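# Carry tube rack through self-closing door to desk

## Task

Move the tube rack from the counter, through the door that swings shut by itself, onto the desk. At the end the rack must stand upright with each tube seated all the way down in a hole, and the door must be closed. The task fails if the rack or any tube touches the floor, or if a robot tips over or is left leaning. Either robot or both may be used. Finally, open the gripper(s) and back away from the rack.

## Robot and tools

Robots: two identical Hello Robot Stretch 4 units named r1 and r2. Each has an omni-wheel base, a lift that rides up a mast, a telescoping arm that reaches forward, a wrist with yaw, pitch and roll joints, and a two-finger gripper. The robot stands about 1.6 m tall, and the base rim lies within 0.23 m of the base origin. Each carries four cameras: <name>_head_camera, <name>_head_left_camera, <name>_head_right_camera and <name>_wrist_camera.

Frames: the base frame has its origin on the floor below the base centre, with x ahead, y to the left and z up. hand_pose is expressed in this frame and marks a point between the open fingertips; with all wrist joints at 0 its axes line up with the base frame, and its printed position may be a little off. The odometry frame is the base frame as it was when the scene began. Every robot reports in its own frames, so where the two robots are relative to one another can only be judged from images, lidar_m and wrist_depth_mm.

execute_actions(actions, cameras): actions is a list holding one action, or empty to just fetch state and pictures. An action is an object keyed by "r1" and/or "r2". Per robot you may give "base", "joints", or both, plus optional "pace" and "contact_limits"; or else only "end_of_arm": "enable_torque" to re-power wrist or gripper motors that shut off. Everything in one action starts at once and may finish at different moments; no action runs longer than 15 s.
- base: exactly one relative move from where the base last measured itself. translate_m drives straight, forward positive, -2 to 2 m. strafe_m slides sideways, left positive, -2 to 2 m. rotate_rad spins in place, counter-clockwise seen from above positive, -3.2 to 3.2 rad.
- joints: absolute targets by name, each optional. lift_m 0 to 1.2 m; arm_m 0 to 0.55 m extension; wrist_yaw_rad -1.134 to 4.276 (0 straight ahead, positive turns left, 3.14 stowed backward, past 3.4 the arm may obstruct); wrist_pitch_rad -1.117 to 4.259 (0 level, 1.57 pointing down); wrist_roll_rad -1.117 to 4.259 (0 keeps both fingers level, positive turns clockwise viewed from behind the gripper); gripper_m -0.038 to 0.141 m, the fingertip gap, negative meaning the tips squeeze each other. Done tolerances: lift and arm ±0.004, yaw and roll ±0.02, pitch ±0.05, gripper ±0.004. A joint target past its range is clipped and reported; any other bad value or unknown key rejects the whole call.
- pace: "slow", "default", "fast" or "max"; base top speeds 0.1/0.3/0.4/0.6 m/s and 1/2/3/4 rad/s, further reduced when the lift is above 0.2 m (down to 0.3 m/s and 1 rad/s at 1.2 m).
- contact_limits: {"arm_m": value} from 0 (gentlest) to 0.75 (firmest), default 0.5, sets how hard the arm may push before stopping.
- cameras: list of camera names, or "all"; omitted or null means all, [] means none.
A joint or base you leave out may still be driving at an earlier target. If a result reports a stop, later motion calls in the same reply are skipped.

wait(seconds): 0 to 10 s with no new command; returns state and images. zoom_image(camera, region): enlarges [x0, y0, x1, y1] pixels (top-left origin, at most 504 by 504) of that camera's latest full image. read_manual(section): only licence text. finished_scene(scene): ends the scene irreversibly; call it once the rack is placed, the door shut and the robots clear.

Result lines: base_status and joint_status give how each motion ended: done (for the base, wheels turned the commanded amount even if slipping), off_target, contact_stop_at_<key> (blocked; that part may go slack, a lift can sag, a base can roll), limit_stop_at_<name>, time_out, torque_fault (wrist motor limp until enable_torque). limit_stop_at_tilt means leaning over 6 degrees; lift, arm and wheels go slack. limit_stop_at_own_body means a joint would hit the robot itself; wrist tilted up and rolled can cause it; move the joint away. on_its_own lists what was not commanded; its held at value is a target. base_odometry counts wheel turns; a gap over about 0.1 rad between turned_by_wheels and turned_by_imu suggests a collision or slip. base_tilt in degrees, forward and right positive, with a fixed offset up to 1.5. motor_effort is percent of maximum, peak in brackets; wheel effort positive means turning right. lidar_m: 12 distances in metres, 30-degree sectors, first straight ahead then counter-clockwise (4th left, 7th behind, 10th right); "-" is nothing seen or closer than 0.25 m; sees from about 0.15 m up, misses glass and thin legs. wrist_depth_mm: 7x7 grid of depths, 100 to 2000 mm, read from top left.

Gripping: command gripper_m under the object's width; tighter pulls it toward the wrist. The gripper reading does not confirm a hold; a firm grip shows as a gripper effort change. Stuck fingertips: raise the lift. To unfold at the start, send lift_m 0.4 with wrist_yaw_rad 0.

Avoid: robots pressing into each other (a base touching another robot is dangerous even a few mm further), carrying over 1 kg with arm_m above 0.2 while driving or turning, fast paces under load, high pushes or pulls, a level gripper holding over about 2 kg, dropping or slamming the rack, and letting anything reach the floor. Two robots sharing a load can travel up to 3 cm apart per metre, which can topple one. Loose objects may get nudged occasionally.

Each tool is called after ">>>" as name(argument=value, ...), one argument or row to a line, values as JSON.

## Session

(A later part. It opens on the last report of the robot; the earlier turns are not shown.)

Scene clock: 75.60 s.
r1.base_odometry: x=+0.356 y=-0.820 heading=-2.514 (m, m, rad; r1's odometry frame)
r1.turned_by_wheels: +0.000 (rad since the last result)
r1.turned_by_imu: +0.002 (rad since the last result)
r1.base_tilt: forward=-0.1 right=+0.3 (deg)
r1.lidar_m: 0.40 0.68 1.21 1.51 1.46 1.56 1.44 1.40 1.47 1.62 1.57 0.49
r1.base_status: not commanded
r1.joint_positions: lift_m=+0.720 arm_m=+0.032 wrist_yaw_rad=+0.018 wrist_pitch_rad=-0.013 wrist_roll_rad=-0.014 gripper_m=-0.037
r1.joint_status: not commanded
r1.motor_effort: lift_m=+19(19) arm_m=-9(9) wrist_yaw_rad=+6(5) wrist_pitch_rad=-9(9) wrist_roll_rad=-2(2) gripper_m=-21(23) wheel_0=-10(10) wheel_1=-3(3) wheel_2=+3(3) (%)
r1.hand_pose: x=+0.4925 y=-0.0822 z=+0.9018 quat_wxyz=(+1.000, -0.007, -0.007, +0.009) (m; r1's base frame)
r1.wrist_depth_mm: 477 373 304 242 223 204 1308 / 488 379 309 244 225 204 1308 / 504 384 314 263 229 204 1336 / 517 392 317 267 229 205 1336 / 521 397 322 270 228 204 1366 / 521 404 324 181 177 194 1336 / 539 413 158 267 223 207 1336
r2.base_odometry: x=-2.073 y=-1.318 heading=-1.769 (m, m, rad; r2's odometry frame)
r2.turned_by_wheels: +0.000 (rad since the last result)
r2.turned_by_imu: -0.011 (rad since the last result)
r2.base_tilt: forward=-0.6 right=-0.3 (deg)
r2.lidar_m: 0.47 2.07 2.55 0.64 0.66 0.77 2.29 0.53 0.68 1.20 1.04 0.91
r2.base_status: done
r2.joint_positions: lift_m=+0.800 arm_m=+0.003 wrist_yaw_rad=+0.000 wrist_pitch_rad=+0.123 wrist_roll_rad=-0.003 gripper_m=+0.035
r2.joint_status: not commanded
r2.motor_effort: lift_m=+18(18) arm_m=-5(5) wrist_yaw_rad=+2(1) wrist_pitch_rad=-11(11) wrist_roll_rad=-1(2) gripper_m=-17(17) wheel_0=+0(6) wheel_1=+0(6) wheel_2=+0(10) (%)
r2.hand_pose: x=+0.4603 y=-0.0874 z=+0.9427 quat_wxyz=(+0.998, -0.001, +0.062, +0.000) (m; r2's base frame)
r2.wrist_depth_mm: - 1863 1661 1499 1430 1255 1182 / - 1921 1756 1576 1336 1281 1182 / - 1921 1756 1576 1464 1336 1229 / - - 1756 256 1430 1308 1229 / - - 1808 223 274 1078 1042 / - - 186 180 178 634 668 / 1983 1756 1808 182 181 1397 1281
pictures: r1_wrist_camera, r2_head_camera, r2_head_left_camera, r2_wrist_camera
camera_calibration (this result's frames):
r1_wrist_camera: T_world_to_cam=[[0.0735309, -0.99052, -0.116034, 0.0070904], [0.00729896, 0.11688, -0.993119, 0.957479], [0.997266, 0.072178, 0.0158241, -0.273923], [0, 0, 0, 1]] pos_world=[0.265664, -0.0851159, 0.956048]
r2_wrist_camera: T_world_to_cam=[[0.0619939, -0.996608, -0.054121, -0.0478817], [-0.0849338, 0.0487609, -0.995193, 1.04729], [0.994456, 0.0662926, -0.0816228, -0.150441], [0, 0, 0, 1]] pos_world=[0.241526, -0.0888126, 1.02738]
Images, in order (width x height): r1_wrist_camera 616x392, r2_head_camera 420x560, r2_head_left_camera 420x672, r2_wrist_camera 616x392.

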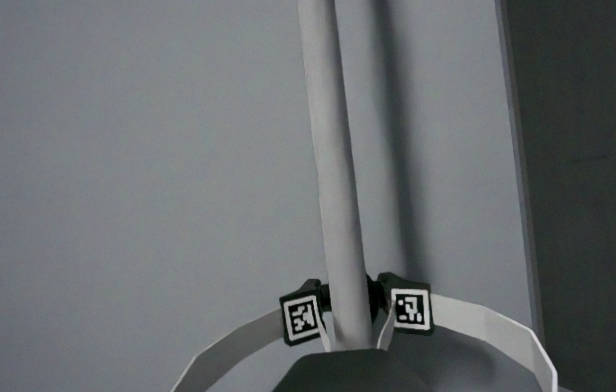

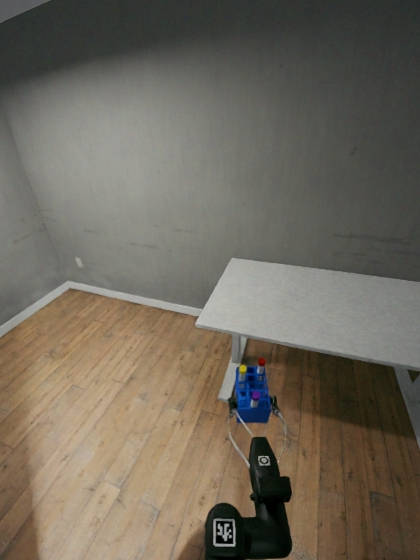

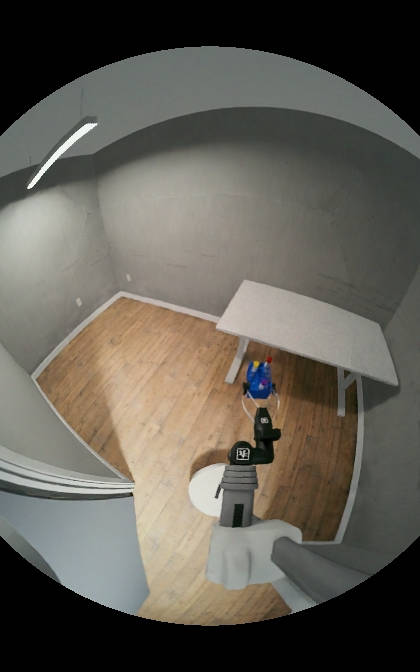

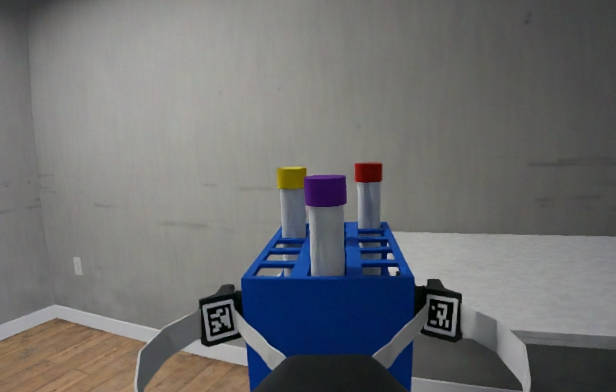

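>>> execute_actions(
  actions=[
    {"r1":{"base":{"strafe_m":-0.07},"joints":{"arm_m":0.17},"pace":"slow"},"r2":{"base":{"rotate_rad":-0.42},"joints":{"arm_m":0.2,"lift_m":0.75},"pace":"default"}},
  ],
  cameras=[],
)

>>> execute_actions(
  actions=[
    {"r1":{"base":{"strafe_m":-0.045},"joints":{"arm_m":0.31},"pace":"slow"},"r2":{"base":{"translate_m":0.47},"pace":"fast"}},
  ],
  cameras=["r1_wrist_camera","r2_head_camera","r2_wrist_camera"],
)

Scene clock: 79.13 s.
r1.base_odometry: x=+0.315 y=-0.764 heading=-2.515 (m, m, rad; r1's odometry frame)
r1.turned_by_wheels: -0.001 (rad since the last result)
r1.turned_by_imu: +0.000 (rad since the last result)
r1.base_tilt: forward=-0.1 right=+0.4 (deg)
r1.lidar_m: 0.58 0.79 1.25 1.58 1.53 1.62 1.42 1.37 1.45 1.57 1.48 0.62
r1.base_status: done
r1.joint_positions: lift_m=+0.720 arm_m=+0.170 wrist_yaw_rad=+0.015 wrist_pitch_rad=-0.014 wrist_roll_rad=-0.014 gripper_m=-0.037
r1.joint_status: all done
r1.on_its_own: wrist_yaw_rad is at rest, and its effort (+14) is outside its rest range (-13 to +13)
r1.motor_effort: lift_m=+19(19) arm_m=-2(5) wrist_yaw_rad=+14(44) wrist_pitch_rad=-7(9) wrist_roll_rad=-2(3) gripper_m=-26(27) wheel_0=-11(13) wheel_1=-4(9) wheel_2=+3(10) (%)
r1.hand_pose: x=+0.6309 y=-0.0832 z=+0.9020 quat_wxyz=(+1.000, -0.007, -0.007, +0.007) (m; r1's base frame)
r1.wrist_depth_mm: 364 320 282 242 229 1281 1160 / 366 320 285 245 230 1308 1205 / 373 322 286 256 232 220 1205 / 377 327 290 258 234 219 1205 / 379 327 291 260 229 220 1229 / 384 332 291 182 177 213 1229 / 387 334 159 178 229 220 1205
r2.base_odometry: x=-2.073 y=-1.318 heading=-2.189 (m, m, rad; r2's odometry frame)
r2.turned_by_wheels: -0.420 (rad since the last result)
r2.turned_by_imu: -0.410 (rad since the last result)
r2.base_tilt: forward=-0.6 right=-0.3 (deg)
r2.lidar_m: 0.64 0.92 2.22 1.89 0.64 0.65 0.76 1.94 0.52 0.88 1.21 0.97
r2.base_status: done
r2.joint_positions: lift_m=+0.750 arm_m=+0.199 wrist_yaw_rad=+0.000 wrist_pitch_rad=+0.123 wrist_roll_rad=-0.003 gripper_m=+0.035
r2.joint_status: all done
r2.motor_effort: lift_m=+15(16) arm_m=+5(4) wrist_yaw_rad=+0(2) wrist_pitch_rad=-10(10) wrist_roll_rad=+0(0) gripper_m=-18(16) wheel_0=-1(4) wheel_1=+0(8) wheel_2=+1(7) (%)
r2.hand_pose: x=+0.6563 y=-0.0874 z=+0.8929 quat_wxyz=(+0.998, -0.001, +0.062, +0.000) (m; r2's base frame)
r2.wrist_depth_mm: 1205 1229 1255 1255 1255 1229 1255 / 1229 1255 1229 1255 1255 1281 1281 / 1229 1255 1281 1281 1281 1308 1308 / 1308 1281 1308 257 1281 1308 1308 / 1308 1060 1025 204 276 891 854 / 647 640 186 181 177 530 574 / 517 517 517 182 180 1397 1397
pictures: none
No camera images: the call's "cameras" was empty. Leave "cameras" out to get every camera's image.

Scene clock: 81.80 s.
r1.base_odometry: x=+0.288 y=-0.727 heading=-2.517 (m, m, rad; r1's odometry frame)
r1.turned_by_wheels: -0.001 (rad since the last result)
r1.turned_by_imu: -0.001 (rad since the last result)
r1.base_tilt: forward=+0.0 right=+0.4 (deg)
r1.lidar_m: 0.71 0.88 1.25 1.59 1.55 1.67 1.41 1.36 1.42 1.49 1.44 1.56
r1.base_status: done
r1.joint_positions: lift_m=+0.720 arm_m=+0.310 wrist_yaw_rad=+0.015 wrist_pitch_rad=-0.014 wrist_roll_rad=-0.014 gripper_m=-0.037
r1.joint_status: all done
r1.on_its_own: wrist_yaw_rad is at rest, and its effort (+14) is outside its rest range (-13 to +13)
r1.motor_effort: lift_m=+19(19) arm_m=-3(1) wrist_yaw_rad=+14(32) wrist_pitch_rad=-6(6) wrist_roll_rad=-2(2) gripper_m=-25(27) wheel_0=-14(13) wheel_1=-6(10) wheel_2=+2(10) (%)
r1.hand_pose: x=+0.7711 y=-0.0832 z=+0.9021 quat_wxyz=(+1.000, -0.007, -0.007, +0.007) (m; r1's base frame)
r1.wrist_depth_mm: 304 283 265 243 234 1138 1060 / 306 286 266 251 236 1160 1078 / 309 287 267 251 237 1138 1118 / 309 287 267 252 236 1118 1118 / 310 289 270 253 235 1118 1138 / 312 290 271 182 177 225 1160 / 314 293 158 179 235 230 1138
r2.base_odometry: x=-2.345 y=-1.701 heading=-2.190 (m, m, rad; r2's odometry frame)
r2.turned_by_wheels: +0.000 (rad since the last result)
r2.turned_by_imu: -0.003 (rad since the last result)
r2.base_tilt: forward=-0.5 right=-0.3 (deg)
r2.lidar_m: 0.44 0.44 0.58 2.60 1.21 0.98 1.09 0.84 0.98 1.15 0.75 0.47
r2.base_status: done
r2.joint_positions: lift_m=+0.750 arm_m=+0.199 wrist_yaw_rad=+0.000 wrist_pitch_rad=+0.123 wrist_roll_rad=-0.003 gripper_m=+0.035
r2.joint_status: not commanded
r2.motor_effort: lift_m=+16(16) arm_m=+4(5) wrist_yaw_rad=+0(1) wrist_pitch_rad=-11(10) wrist_roll_rad=+0(1) gripper_m=-17(18) wheel_0=-1(4) wheel_1=-2(6) wheel_2=+1(12) (%)
r2.hand_pose: x=+0.6564 y=-0.0874 z=+0.8929 quat_wxyz=(+0.998, -0.001, +0.062, +0.000) (m; r2's base frame)
r2.wrist_depth_mm: 788 798 788 798 809 798 809 / 798 798 798 809 809 820 820 / 809 809 809 820 820 820 831 / 831 831 831 256 842 842 854 / 842 842 842 223 274 866 866 / 647 647 186 181 178 525 559 / 480 445 455 182 181 404 430
pictures: r1_wrist_camera, r2_head_camera, r2_wrist_camera
camera_calibration (this result's frames):
r1_wrist_camera: T_world_to_cam=[[0.0702027, -0.990769, -0.115963, -0.0118755], [0.00882149, 0.116862, -0.993109, 0.954701], [0.997494, 0.068696, 0.0169441, -0.553126], [0, 0, 0, 1]] pos_world=[0.544152, -0.0853363, 0.956117]
r2_wrist_camera: T_world_to_cam=[[0.0619416, -0.996611, -0.0541193, -0.0627174], [-0.0849167, 0.0487646, -0.995194, 1.01435], [0.994461, 0.0662396, -0.0816084, -0.349532], [0, 0, 0, 1]] pos_world=[0.437615, -0.0888162, 0.977552]
Images, in order (width x height): r1_wrist_camera 616x392, r2_head_camera 420x560, r2_wrist_camera 616x392.

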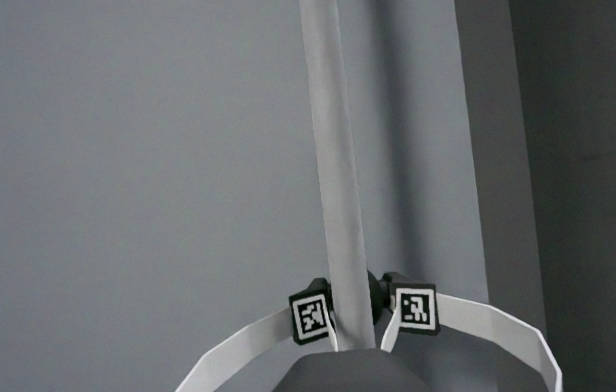

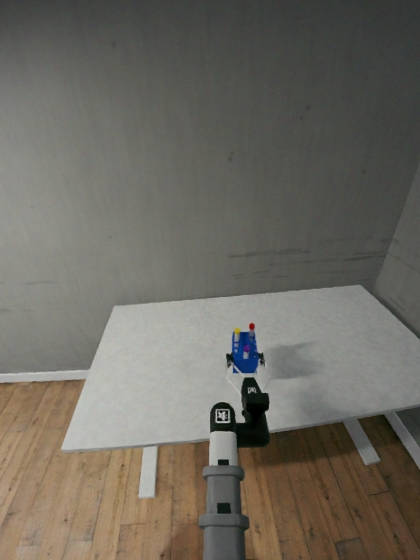

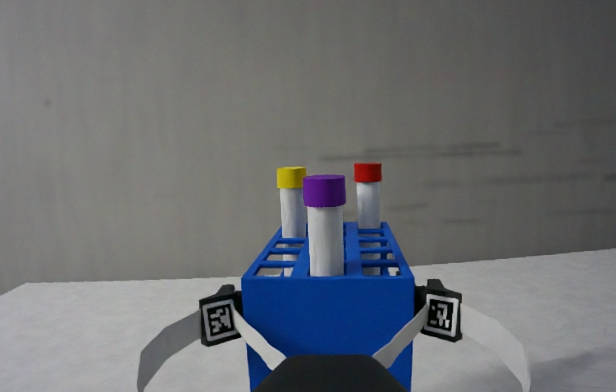

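>>> execute_actions(
  actions=[
    {"r1":{"base":{"strafe_m":-0.03},"joints":{"arm_m":0.48},"pace":"slow"},"r2":{"joints":{"lift_m":0.638},"pace":"slow"}},
  ],
  cameras=["r1_wrist_camera","r2_wrist_camera"],
)

Scene clock: 85.23 s.
r1.base_odometry: x=+0.270 y=-0.703 heading=-2.518 (m, m, rad; r1's odometry frame)
r1.turned_by_wheels: -0.001 (rad since the last result)
r1.turned_by_imu: +0.000 (rad since the last result)
r1.base_tilt: forward=+0.0 right=+0.4 (deg)
r1.lidar_m: 0.88 0.97 1.27 1.63 1.58 1.68 1.39 1.32 1.38 1.49 1.41 1.51
r1.base_status: done
r1.joint_positions: lift_m=+0.720 arm_m=+0.481 wrist_yaw_rad=+0.020 wrist_pitch_rad=-0.014 wrist_roll_rad=-0.014 gripper_m=-0.037
r1.joint_status: all done
r1.motor_effort: lift_m=+19(19) arm_m=-4(2) wrist_yaw_rad=+1(28) wrist_pitch_rad=-6(6) wrist_roll_rad=-3(2) gripper_m=-29(27) wheel_0=-12(9) wheel_1=-6(10) wheel_2=+3(9) (%)
r1.hand_pose: x=+0.9418 y=-0.0816 z=+0.9022 quat_wxyz=(+1.000, -0.007, -0.007, +0.010) (m; r1's base frame)
r1.wrist_depth_mm: 262 256 251 245 243 960 976 / 262 257 252 246 243 960 991 / 262 257 252 248 245 946 1008 / 263 257 252 249 244 931 991 / 262 257 252 249 242 917 1008 / 264 256 252 182 178 240 991 / 262 258 160 178 242 878 1008
r2.base_odometry: x=-2.345 y=-1.701 heading=-2.190 (m, m, rad; r2's odometry frame)
r2.turned_by_wheels: +0.000 (rad since the last result)
r2.turned_by_imu: +0.001 (rad since the last result)
r2.base_tilt: forward=-0.6 right=-0.3 (deg)
r2.lidar_m: 0.44 0.46 0.57 2.58 1.22 0.99 1.03 0.84 0.96 1.13 0.73 0.51
r2.base_status: not commanded
r2.joint_positions: lift_m=+0.638 arm_m=+0.199 wrist_yaw_rad=+0.000 wrist_pitch_rad=+0.123 wrist_roll_rad=-0.003 gripper_m=+0.035
r2.joint_status: all done
r2.motor_effort: lift_m=+16(15) arm_m=+5(4) wrist_yaw_rad=+0(1) wrist_pitch_rad=-11(11) wrist_roll_rad=+0(2) gripper_m=-19(15) wheel_0=-1(1) wheel_1=-2(2) wheel_2=+1(1) (%)
r2.hand_pose: x=+0.6564 y=-0.0874 z=+0.7809 quat_wxyz=(+0.998, -0.001, +0.062, +0.000) (m; r2's base frame)
r2.wrist_depth_mm: 788 778 788 798 798 809 809 / 798 798 809 820 809 831 820 / 809 809 820 820 820 831 831 / 820 831 831 257 842 842 854 / 597 585 574 223 276 500 480 / 362 362 187 181 178 296 312 / 270 249 255 182 181 226 242
pictures: r1_wrist_camera, r2_wrist_camera
camera_calibration (this result's frames):
r1_wrist_camera: T_world_to_cam=[[0.0757807, -0.990359, -0.115956, -0.0274651], [0.00824459, 0.116909, -0.993108, 0.953574], [0.99709, 0.0743024, 0.0170246, -0.72272], [0, 0, 0, 1]] pos_world=[0.714837, -0.084982, 0.956122]
r2_wrist_camera: T_world_to_cam=[[0.0619414, -0.996611, -0.0541194, -0.0687749], [-0.0849164, 0.0487647, -0.995194, 0.902953], [0.994461, 0.0662393, -0.0816081, -0.358668], [0, 0, 0, 1]] pos_world=[0.437617, -0.0888162, 0.865621]
Images, in order (width x height): r1_wrist_camera 616x392, r2_wrist_camera 616x392.

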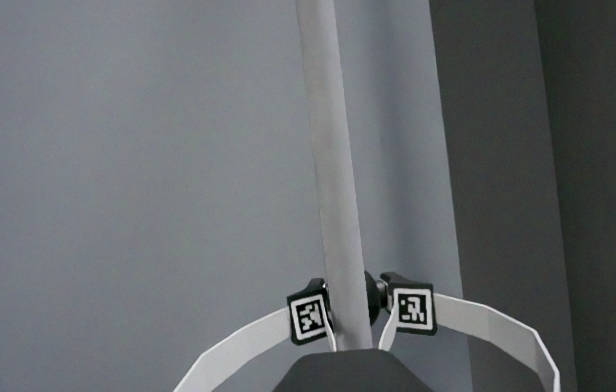

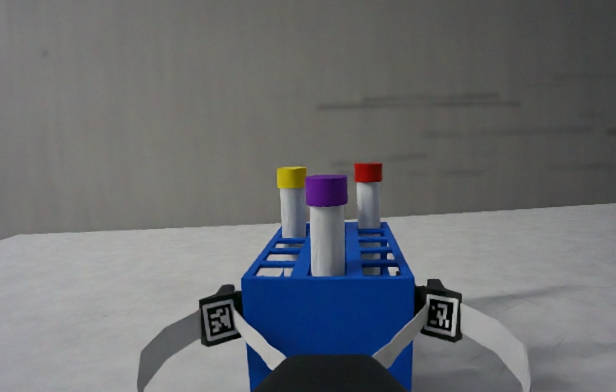

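>>> execute_actions(
  actions=[
    {"r1":{"joints":{"arm_m":0.54},"pace":"slow"},"r2":{"joints":{"lift_m":0.630},"pace":"slow"}},
  ],
  cameras=[],
)

>>> execute_actions(
  actions=[
    {"r1":{"base":{"translate_m":0.13},"joints":{"wrist_yaw_rad":0.04},"pace":"slow"},"r2":{"joints":{"gripper_m":0.13}}},
  ],
  cameras=["r1_wrist_camera","r2_wrist_camera","r1_head_camera"],
)

Scene clock: 87.50 s.
r1.base_odometry: x=+0.270 y=-0.703 heading=-2.518 (m, m, rad; r1's odometry frame)
r1.turned_by_wheels: +0.000 (rad since the last result)
r1.turned_by_imu: -0.002 (rad since the last result)
r1.base_tilt: forward=+0.0 right=+0.4 (deg)
r1.lidar_m: 0.94 1.00 1.27 1.65 1.58 1.70 1.40 1.33 1.38 1.44 1.42 1.52
r1.base_status: not commanded
r1.joint_positions: lift_m=+0.720 arm_m=+0.541 wrist_yaw_rad=+0.020 wrist_pitch_rad=-0.014 wrist_roll_rad=-0.014 gripper_m=-0.037
r1.joint_status: all done
r1.motor_effort: lift_m=+20(19) arm_m=-4(6) wrist_yaw_rad=+0(6) wrist_pitch_rad=-5(6) wrist_roll_rad=-2(2) gripper_m=-27(27) wheel_0=-15(15) wheel_1=-8(8) wheel_2=+2(4) (%)
r1.hand_pose: x=+1.0018 y=-0.0816 z=+0.9022 quat_wxyz=(+1.000, -0.007, -0.007, +0.010) (m; r1's base frame)
r1.wrist_depth_mm: 249 248 248 247 246 878 946 / 248 248 247 247 246 866 946 / 249 248 246 247 247 854 960 / 249 248 248 247 247 854 946 / 248 248 247 246 244 842 946 / 249 248 247 181 178 247 946 / 248 247 160 178 246 809 960
r2.base_odometry: x=-2.345 y=-1.701 heading=-2.190 (m, m, rad; r2's odometry frame)
r2.turned_by_wheels: +0.000 (rad since the last result)
r2.turned_by_imu: +0.001 (rad since the last result)
r2.base_tilt: forward=-0.6 right=-0.3 (deg)
r2.lidar_m: 0.45 0.43 0.58 2.59 1.21 0.99 1.03 0.84 0.99 1.15 0.73 0.50
r2.base_status: not commanded
r2.joint_positions: lift_m=+0.630 arm_m=+0.199 wrist_yaw_rad=+0.000 wrist_pitch_rad=+0.123 wrist_roll_rad=-0.003 gripper_m=+0.035
r2.joint_status: all done
r2.motor_effort: lift_m=+15(15) arm_m=+5(5) wrist_yaw_rad=-1(0) wrist_pitch_rad=-11(11) wrist_roll_rad=+0(1) gripper_m=-18(19) wheel_0=-1(1) wheel_1=-1(2) wheel_2=+1(1) (%)
r2.hand_pose: x=+0.6564 y=-0.0874 z=+0.7730 quat_wxyz=(+0.998, -0.001, +0.062, +0.000) (m; r2's base frame)
r2.wrist_depth_mm: 778 788 798 798 809 809 809 / 798 809 788 809 809 820 820 / 809 820 820 831 831 831 831 / 820 842 831 258 842 854 854 / 569 554 544 223 282 473 455 / 342 342 186 181 178 279 294 / 256 236 242 182 180 213 -
pictures: none
No camera images: the call's "cameras" was empty. Leave "cameras" out to get every camera's image.

Scene clock: 90.10 s.
r1.base_odometry: x=+0.164 y=-0.779 heading=-2.518 (m, m, rad; r1's odometry frame)
r1.turned_by_wheels: +0.000 (rad since the last result)
r1.turned_by_imu: -0.001 (rad since the last result)
r1.base_tilt: forward=+0.0 right=+0.3 (deg)
r1.lidar_m: 0.94 0.95 1.14 1.64 1.65 1.77 1.52 1.46 1.53 1.44 1.36 1.47
r1.base_status: done
r1.joint_positions: lift_m=+0.720 arm_m=+0.541 wrist_yaw_rad=+0.048 wrist_pitch_rad=-0.014 wrist_roll_rad=-0.014 gripper_m=-0.037
r1.joint_status: all done
r1.on_its_own: wrist_yaw_rad is at rest, and its effort (-21) is outside its rest range (-13 to +13)
r1.motor_effort: lift_m=+19(19) arm_m=-5(5) wrist_yaw_rad=-21(27) wrist_pitch_rad=-5(5) wrist_roll_rad=-1(2) gripper_m=-26(26) wheel_0=-6(10) wheel_1=-2(7) wheel_2=+9(8) (%)
r1.hand_pose: x=+1.0041 y=-0.0736 z=+0.9022 quat_wxyz=(+1.000, -0.007, -0.007, +0.024) (m; r1's base frame)
r1.wrist_depth_mm: 231 236 242 246 254 691 778 / 231 236 241 245 253 676 768 / 229 236 241 244 253 668 759 / 229 234 240 243 252 668 750 / 229 235 240 243 251 654 741 / 229 233 238 180 179 621 732 / 228 232 156 182 251 634 732
r2.base_odometry: x=-2.345 y=-1.701 heading=-2.190 (m, m, rad; r2's odometry frame)
r2.turned_by_wheels: +0.000 (rad since the last result)
r2.turned_by_imu: +0.001 (rad since the last result)
r2.base_tilt: forward=-0.6 right=-0.3 (deg)
r2.lidar_m: 0.43 0.45 0.56 2.59 1.23 0.98 0.97 0.84 0.99 1.14 0.73 0.49
r2.base_status: not commanded
r2.joint_positions: lift_m=+0.630 arm_m=+0.199 wrist_yaw_rad=+0.000 wrist_pitch_rad=+0.123 wrist_roll_rad=-0.003 gripper_m=+0.130
r2.joint_status: all done
r2.motor_effort: lift_m=+15(15) arm_m=+4(4) wrist_yaw_rad=-1(0) wrist_pitch_rad=-9(10) wrist_roll_rad=-2(0) gripper_m=-1(17) wheel_0=-1(1) wheel_1=-2(1) wheel_2=+1(1) (%)
r2.hand_pose: x=+0.6564 y=-0.0874 z=+0.7731 quat_wxyz=(+0.998, -0.001, +0.061, +0.000) (m; r2's base frame)
r2.wrist_depth_mm: 788 778 798 798 809 809 798 / 788 798 809 809 820 820 809 / 809 809 820 820 831 831 842 / 820 820 831 276 842 842 842 / 569 559 544 232 312 477 452 / 342 340 199 195 190 203 296 / 257 243 243 149 193 227 -
pictures: r1_head_camera, r1_wrist_camera, r2_wrist_camera
camera_calibration (this result's frames):
r1_wrist_camera: T_world_to_cam=[[0.102948, -0.987906, -0.11595, -0.0513691], [0.00508428, 0.11709, -0.993108, 0.955327], [0.994674, 0.101649, 0.017077, -0.781058], [0, 0, 0, 1]] pos_world=[0.777329, -0.0832136, 0.956125]
r2_wrist_camera: T_world_to_cam=[[0.0619745, -0.996611, -0.0540812, -0.0692498], [-0.0843025, 0.0487647, -0.995246, 0.894831], [0.994511, 0.0662391, -0.0809947, -0.359834], [0, 0, 0, 1]] pos_world=[0.437587, -0.0888162, 0.857687]
Images, in order (width x height): r1_head_camera 420x560, r1_wrist_camera 616x392, r2_wrist_camera 616x392.

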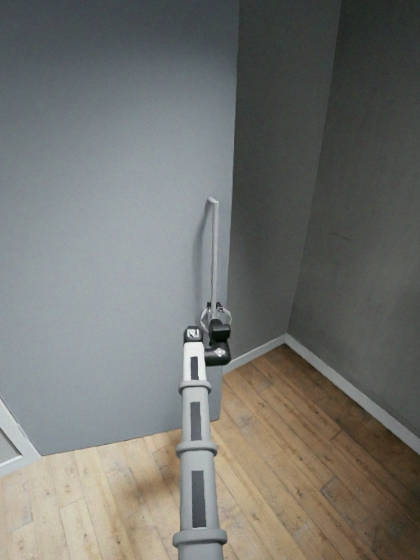

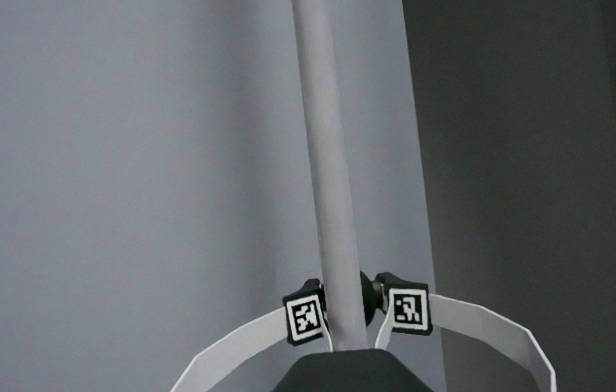

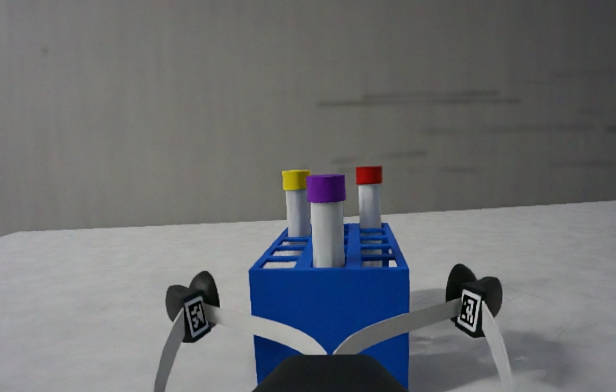

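>>> execute_actions(
  actions=[
    {"r1":{"joints":{"gripper_m":0.07,"wrist_yaw_rad":0.07}},"r2":{"joints":{"arm_m":0.01},"base":{"translate_m":-0.2}}},
  ],
  cameras=["r1_wrist_camera","r2_wrist_camera"],
)

>>> execute_actions(
  actions=[
    {"r1":{"joints":{"arm_m":0.2},"pace":"max"}},
  ],
  cameras=["r1_head_camera","r2_head_camera","r1_wrist_camera"],
)

Scene clock: 92.83 s.
r1.base_odometry: x=+0.164 y=-0.779 heading=-2.518 (m, m, rad; r1's odometry frame)
r1.turned_by_wheels: +0.000 (rad since the last result)
r1.turned_by_imu: -0.003 (rad since the last result)
r1.base_tilt: forward=-0.1 right=+0.3 (deg)
r1.lidar_m: 1.09 1.05 1.17 1.65 1.65 1.73 1.51 1.43 1.54 1.40 1.35 1.48
r1.base_status: not commanded
r1.joint_positions: lift_m=+0.720 arm_m=+0.541 wrist_yaw_rad=+0.070 wrist_pitch_rad=-0.014 wrist_roll_rad=-0.014 gripper_m=+0.070
r1.joint_status: all done
r1.motor_effort: lift_m=+19(19) arm_m=-4(5) wrist_yaw_rad=+2(11) wrist_pitch_rad=-7(6) wrist_roll_rad=-2(1) gripper_m=-3(27) wheel_0=-1(12) wheel_1=+1(7) wheel_2=+0(9) (%)
r1.hand_pose: x=+1.0055 y=-0.0672 z=+0.9021 quat_wxyz=(+0.999, -0.007, -0.007, +0.035) (m; r1's base frame)
r1.wrist_depth_mm: 353 373 394 418 597 668 759 / 353 368 392 418 591 661 741 / 347 366 392 410 591 654 732 / 345 366 387 407 591 647 723 / 345 366 387 402 569 640 723 / 345 364 377 404 424 634 715 / 343 362 377 397 580 615 715
r2.base_odometry: x=-2.229 y=-1.538 heading=-2.190 (m, m, rad; r2's odometry frame)
r2.turned_by_wheels: +0.000 (rad since the last result)
r2.turned_by_imu: +0.002 (rad since the last result)
r2.base_tilt: forward=-0.6 right=-0.3 (deg)
r2.lidar_m: 0.64 0.64 1.87 2.57 0.90 0.70 0.68 0.69 0.71 1.16 1.06 0.68
r2.base_status: done
r2.joint_positions: lift_m=+0.630 arm_m=+0.011 wrist_yaw_rad=+0.000 wrist_pitch_rad=+0.122 wrist_roll_rad=-0.003 gripper_m=+0.130
r2.joint_status: all done
r2.motor_effort: lift_m=+15(15) arm_m=-5(6) wrist_yaw_rad=+0(0) wrist_pitch_rad=-7(9) wrist_roll_rad=+0(1) gripper_m=-1(1) wheel_0=+1(1) wheel_1=+1(6) wheel_2=-1(7) (%)
r2.hand_pose: x=+0.4681 y=-0.0874 z=+0.7732 quat_wxyz=(+0.998, -0.001, +0.061, +0.000) (m; r2's base frame)
r2.wrist_depth_mm: 1138 1160 1160 1160 1160 1182 1182 / 1138 1160 1160 1182 1182 1205 1182 / 1160 1182 1205 1182 1205 1205 1205 / 1205 1182 1229 991 1118 1042 991 / 580 569 554 535 512 484 462 / 1255 768 202 1229 1281 203 1281 / 1281 842 1281 149 1281 1308 1281
pictures: r1_wrist_camera, r2_wrist_camera
camera_calibration (this result's frames):
r1_wrist_camera: T_world_to_cam=[[0.124524, -0.985419, -0.115943, -0.0667113], [0.00221157, 0.117128, -0.993114, 0.957376], [0.992214, 0.12341, 0.0167646, -0.778859], [0, 0, 0, 1]] pos_world=[0.778985, -0.0817553, 0.956106]
r2_wrist_camera: T_world_to_cam=[[0.0619839, -0.996612, -0.0540584, -0.0575998], [-0.0839356, 0.0487657, -0.995277, 0.878914], [0.994542, 0.0662286, -0.0806285, -0.172864], [0, 0, 0, 1]] pos_world=[0.249263, -0.088817, 0.857712]
Images, in order (width x height): r1_wrist_camera 616x392, r2_wrist_camera 616x392.

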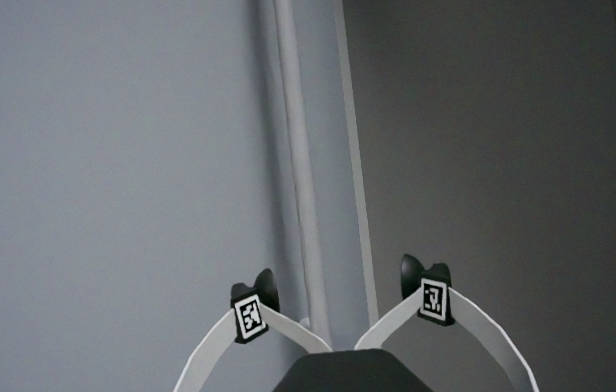

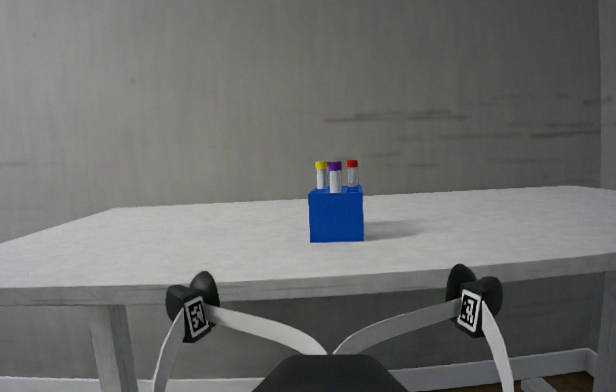

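Scene clock: 94.50 s.
r1.base_odometry: x=+0.164 y=-0.779 heading=-2.518 (m, m, rad; r1's odometry frame)
r1.turned_by_wheels: +0.000 (rad since the last result)
r1.turned_by_imu: +0.000 (rad since the last result)
r1.base_tilt: forward=-0.1 right=+0.4 (deg)
r1.lidar_m: 1.14 1.10 1.17 1.65 1.64 1.75 1.50 1.45 1.54 1.42 1.35 1.49
r1.base_status: not commanded
r1.joint_positions: lift_m=+0.720 arm_m=+0.201 wrist_yaw_rad=+0.070 wrist_pitch_rad=-0.013 wrist_roll_rad=-0.014 gripper_m=+0.070
r1.joint_status: all done
r1.motor_effort: lift_m=+19(19) arm_m=-4(6) wrist_yaw_rad=+1(1) wrist_pitch_rad=-9(7) wrist_roll_rad=-1(1) gripper_m=-4(1) wheel_0=-1(1) wheel_1=+1(1) wheel_2=+0(0) (%)
r1.hand_pose: x=+0.6654 y=-0.0671 z=+0.9019 quat_wxyz=(+0.999, -0.007, -0.007, +0.035) (m; r1's base frame)
r1.wrist_depth_mm: 691 723 798 866 960 1078 1060 / 683 723 778 866 960 1078 1098 / 676 715 788 831 946 1060 1118 / 661 723 778 854 917 1060 1118 / 661 707 759 831 904 1025 1118 / 661 707 732 831 866 1008 1118 / 654 707 759 798 946 976 1118
r2.base_odometry: x=-2.229 y=-1.538 heading=-2.190 (m, m, rad; r2's odometry frame)
r2.turned_by_wheels: +0.000 (rad since the last result)
r2.turned_by_imu: +0.001 (rad since the last result)
r2.base_tilt: forward=-0.6 right=-0.3 (deg)
r2.lidar_m: 0.63 0.65 1.87 2.56 0.91 0.68 0.62 0.63 0.72 1.16 1.06 0.69
r2.base_status: not commanded
r2.joint_positions: lift_m=+0.630 arm_m=+0.011 wrist_yaw_rad=+0.000 wrist_pitch_rad=+0.122 wrist_roll_rad=-0.003 gripper_m=+0.130
r2.joint_status: not commanded
r2.motor_effort: lift_m=+15(15) arm_m=-5(5) wrist_yaw_rad=+0(0) wrist_pitch_rad=-8(8) wrist_roll_rad=+0(0) gripper_m=-1(1) wheel_0=+1(1) wheel_1=+1(1) wheel_2=-1(1) (%)
r2.hand_pose: x=+0.4681 y=-0.0874 z=+0.7732 quat_wxyz=(+0.998, -0.001, +0.061, +0.000) (m; r2's base frame)
r2.wrist_depth_mm: 1160 1160 1182 1160 1182 1182 1182 / 1160 1182 1182 1160 1205 1182 1229 / 1182 1182 1182 1205 1205 1205 1229 / 1205 1182 1229 991 1118 1042 991 / 585 569 554 525 512 484 462 / 1229 768 202 1255 1255 202 1308 / 1255 854 1281 150 1281 1308 1281
pictures: r1_head_camera, r1_wrist_camera, r2_head_camera
camera_calibration (this result's frames):
r1_wrist_camera: T_world_to_cam=[[0.124722, -0.985401, -0.115889, -0.0244937], [0.0015829, 0.116998, -0.993131, 0.958368], [0.99219, 0.123682, 0.0161521, -0.440921], [0, 0, 0, 1]] pos_world=[0.439015, -0.0817293, 0.956068]
Images, in order (width x height): r1_head_camera 420x560, r1_wrist_camera 616x392, r2_head_camera 420x560.

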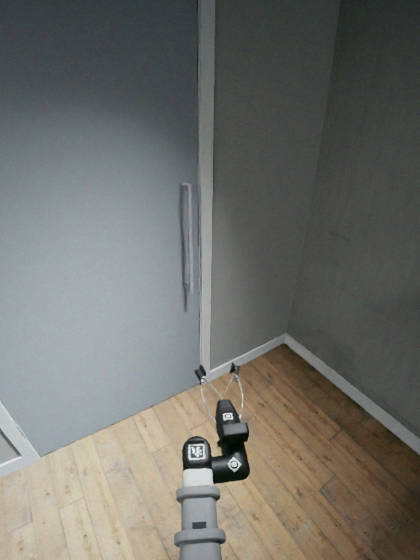

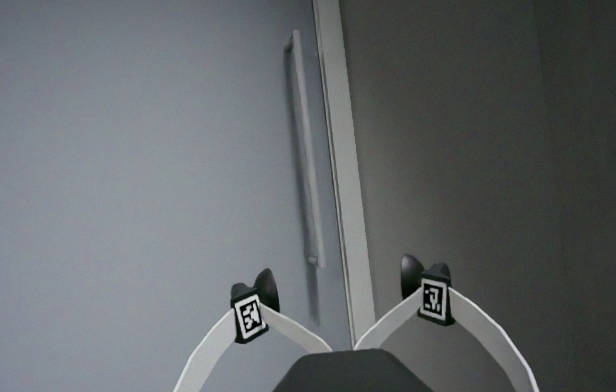

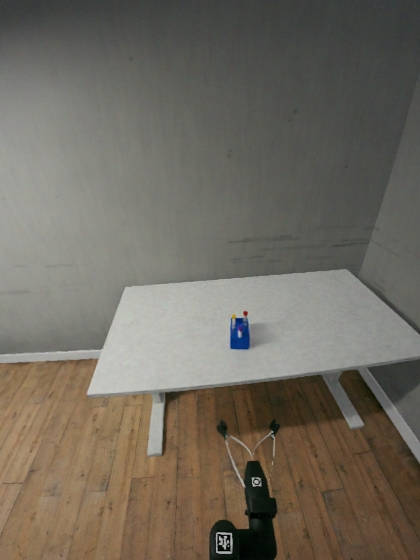

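>>> finished_scene(
  scene=1,
)

The scene is finished: the task was done.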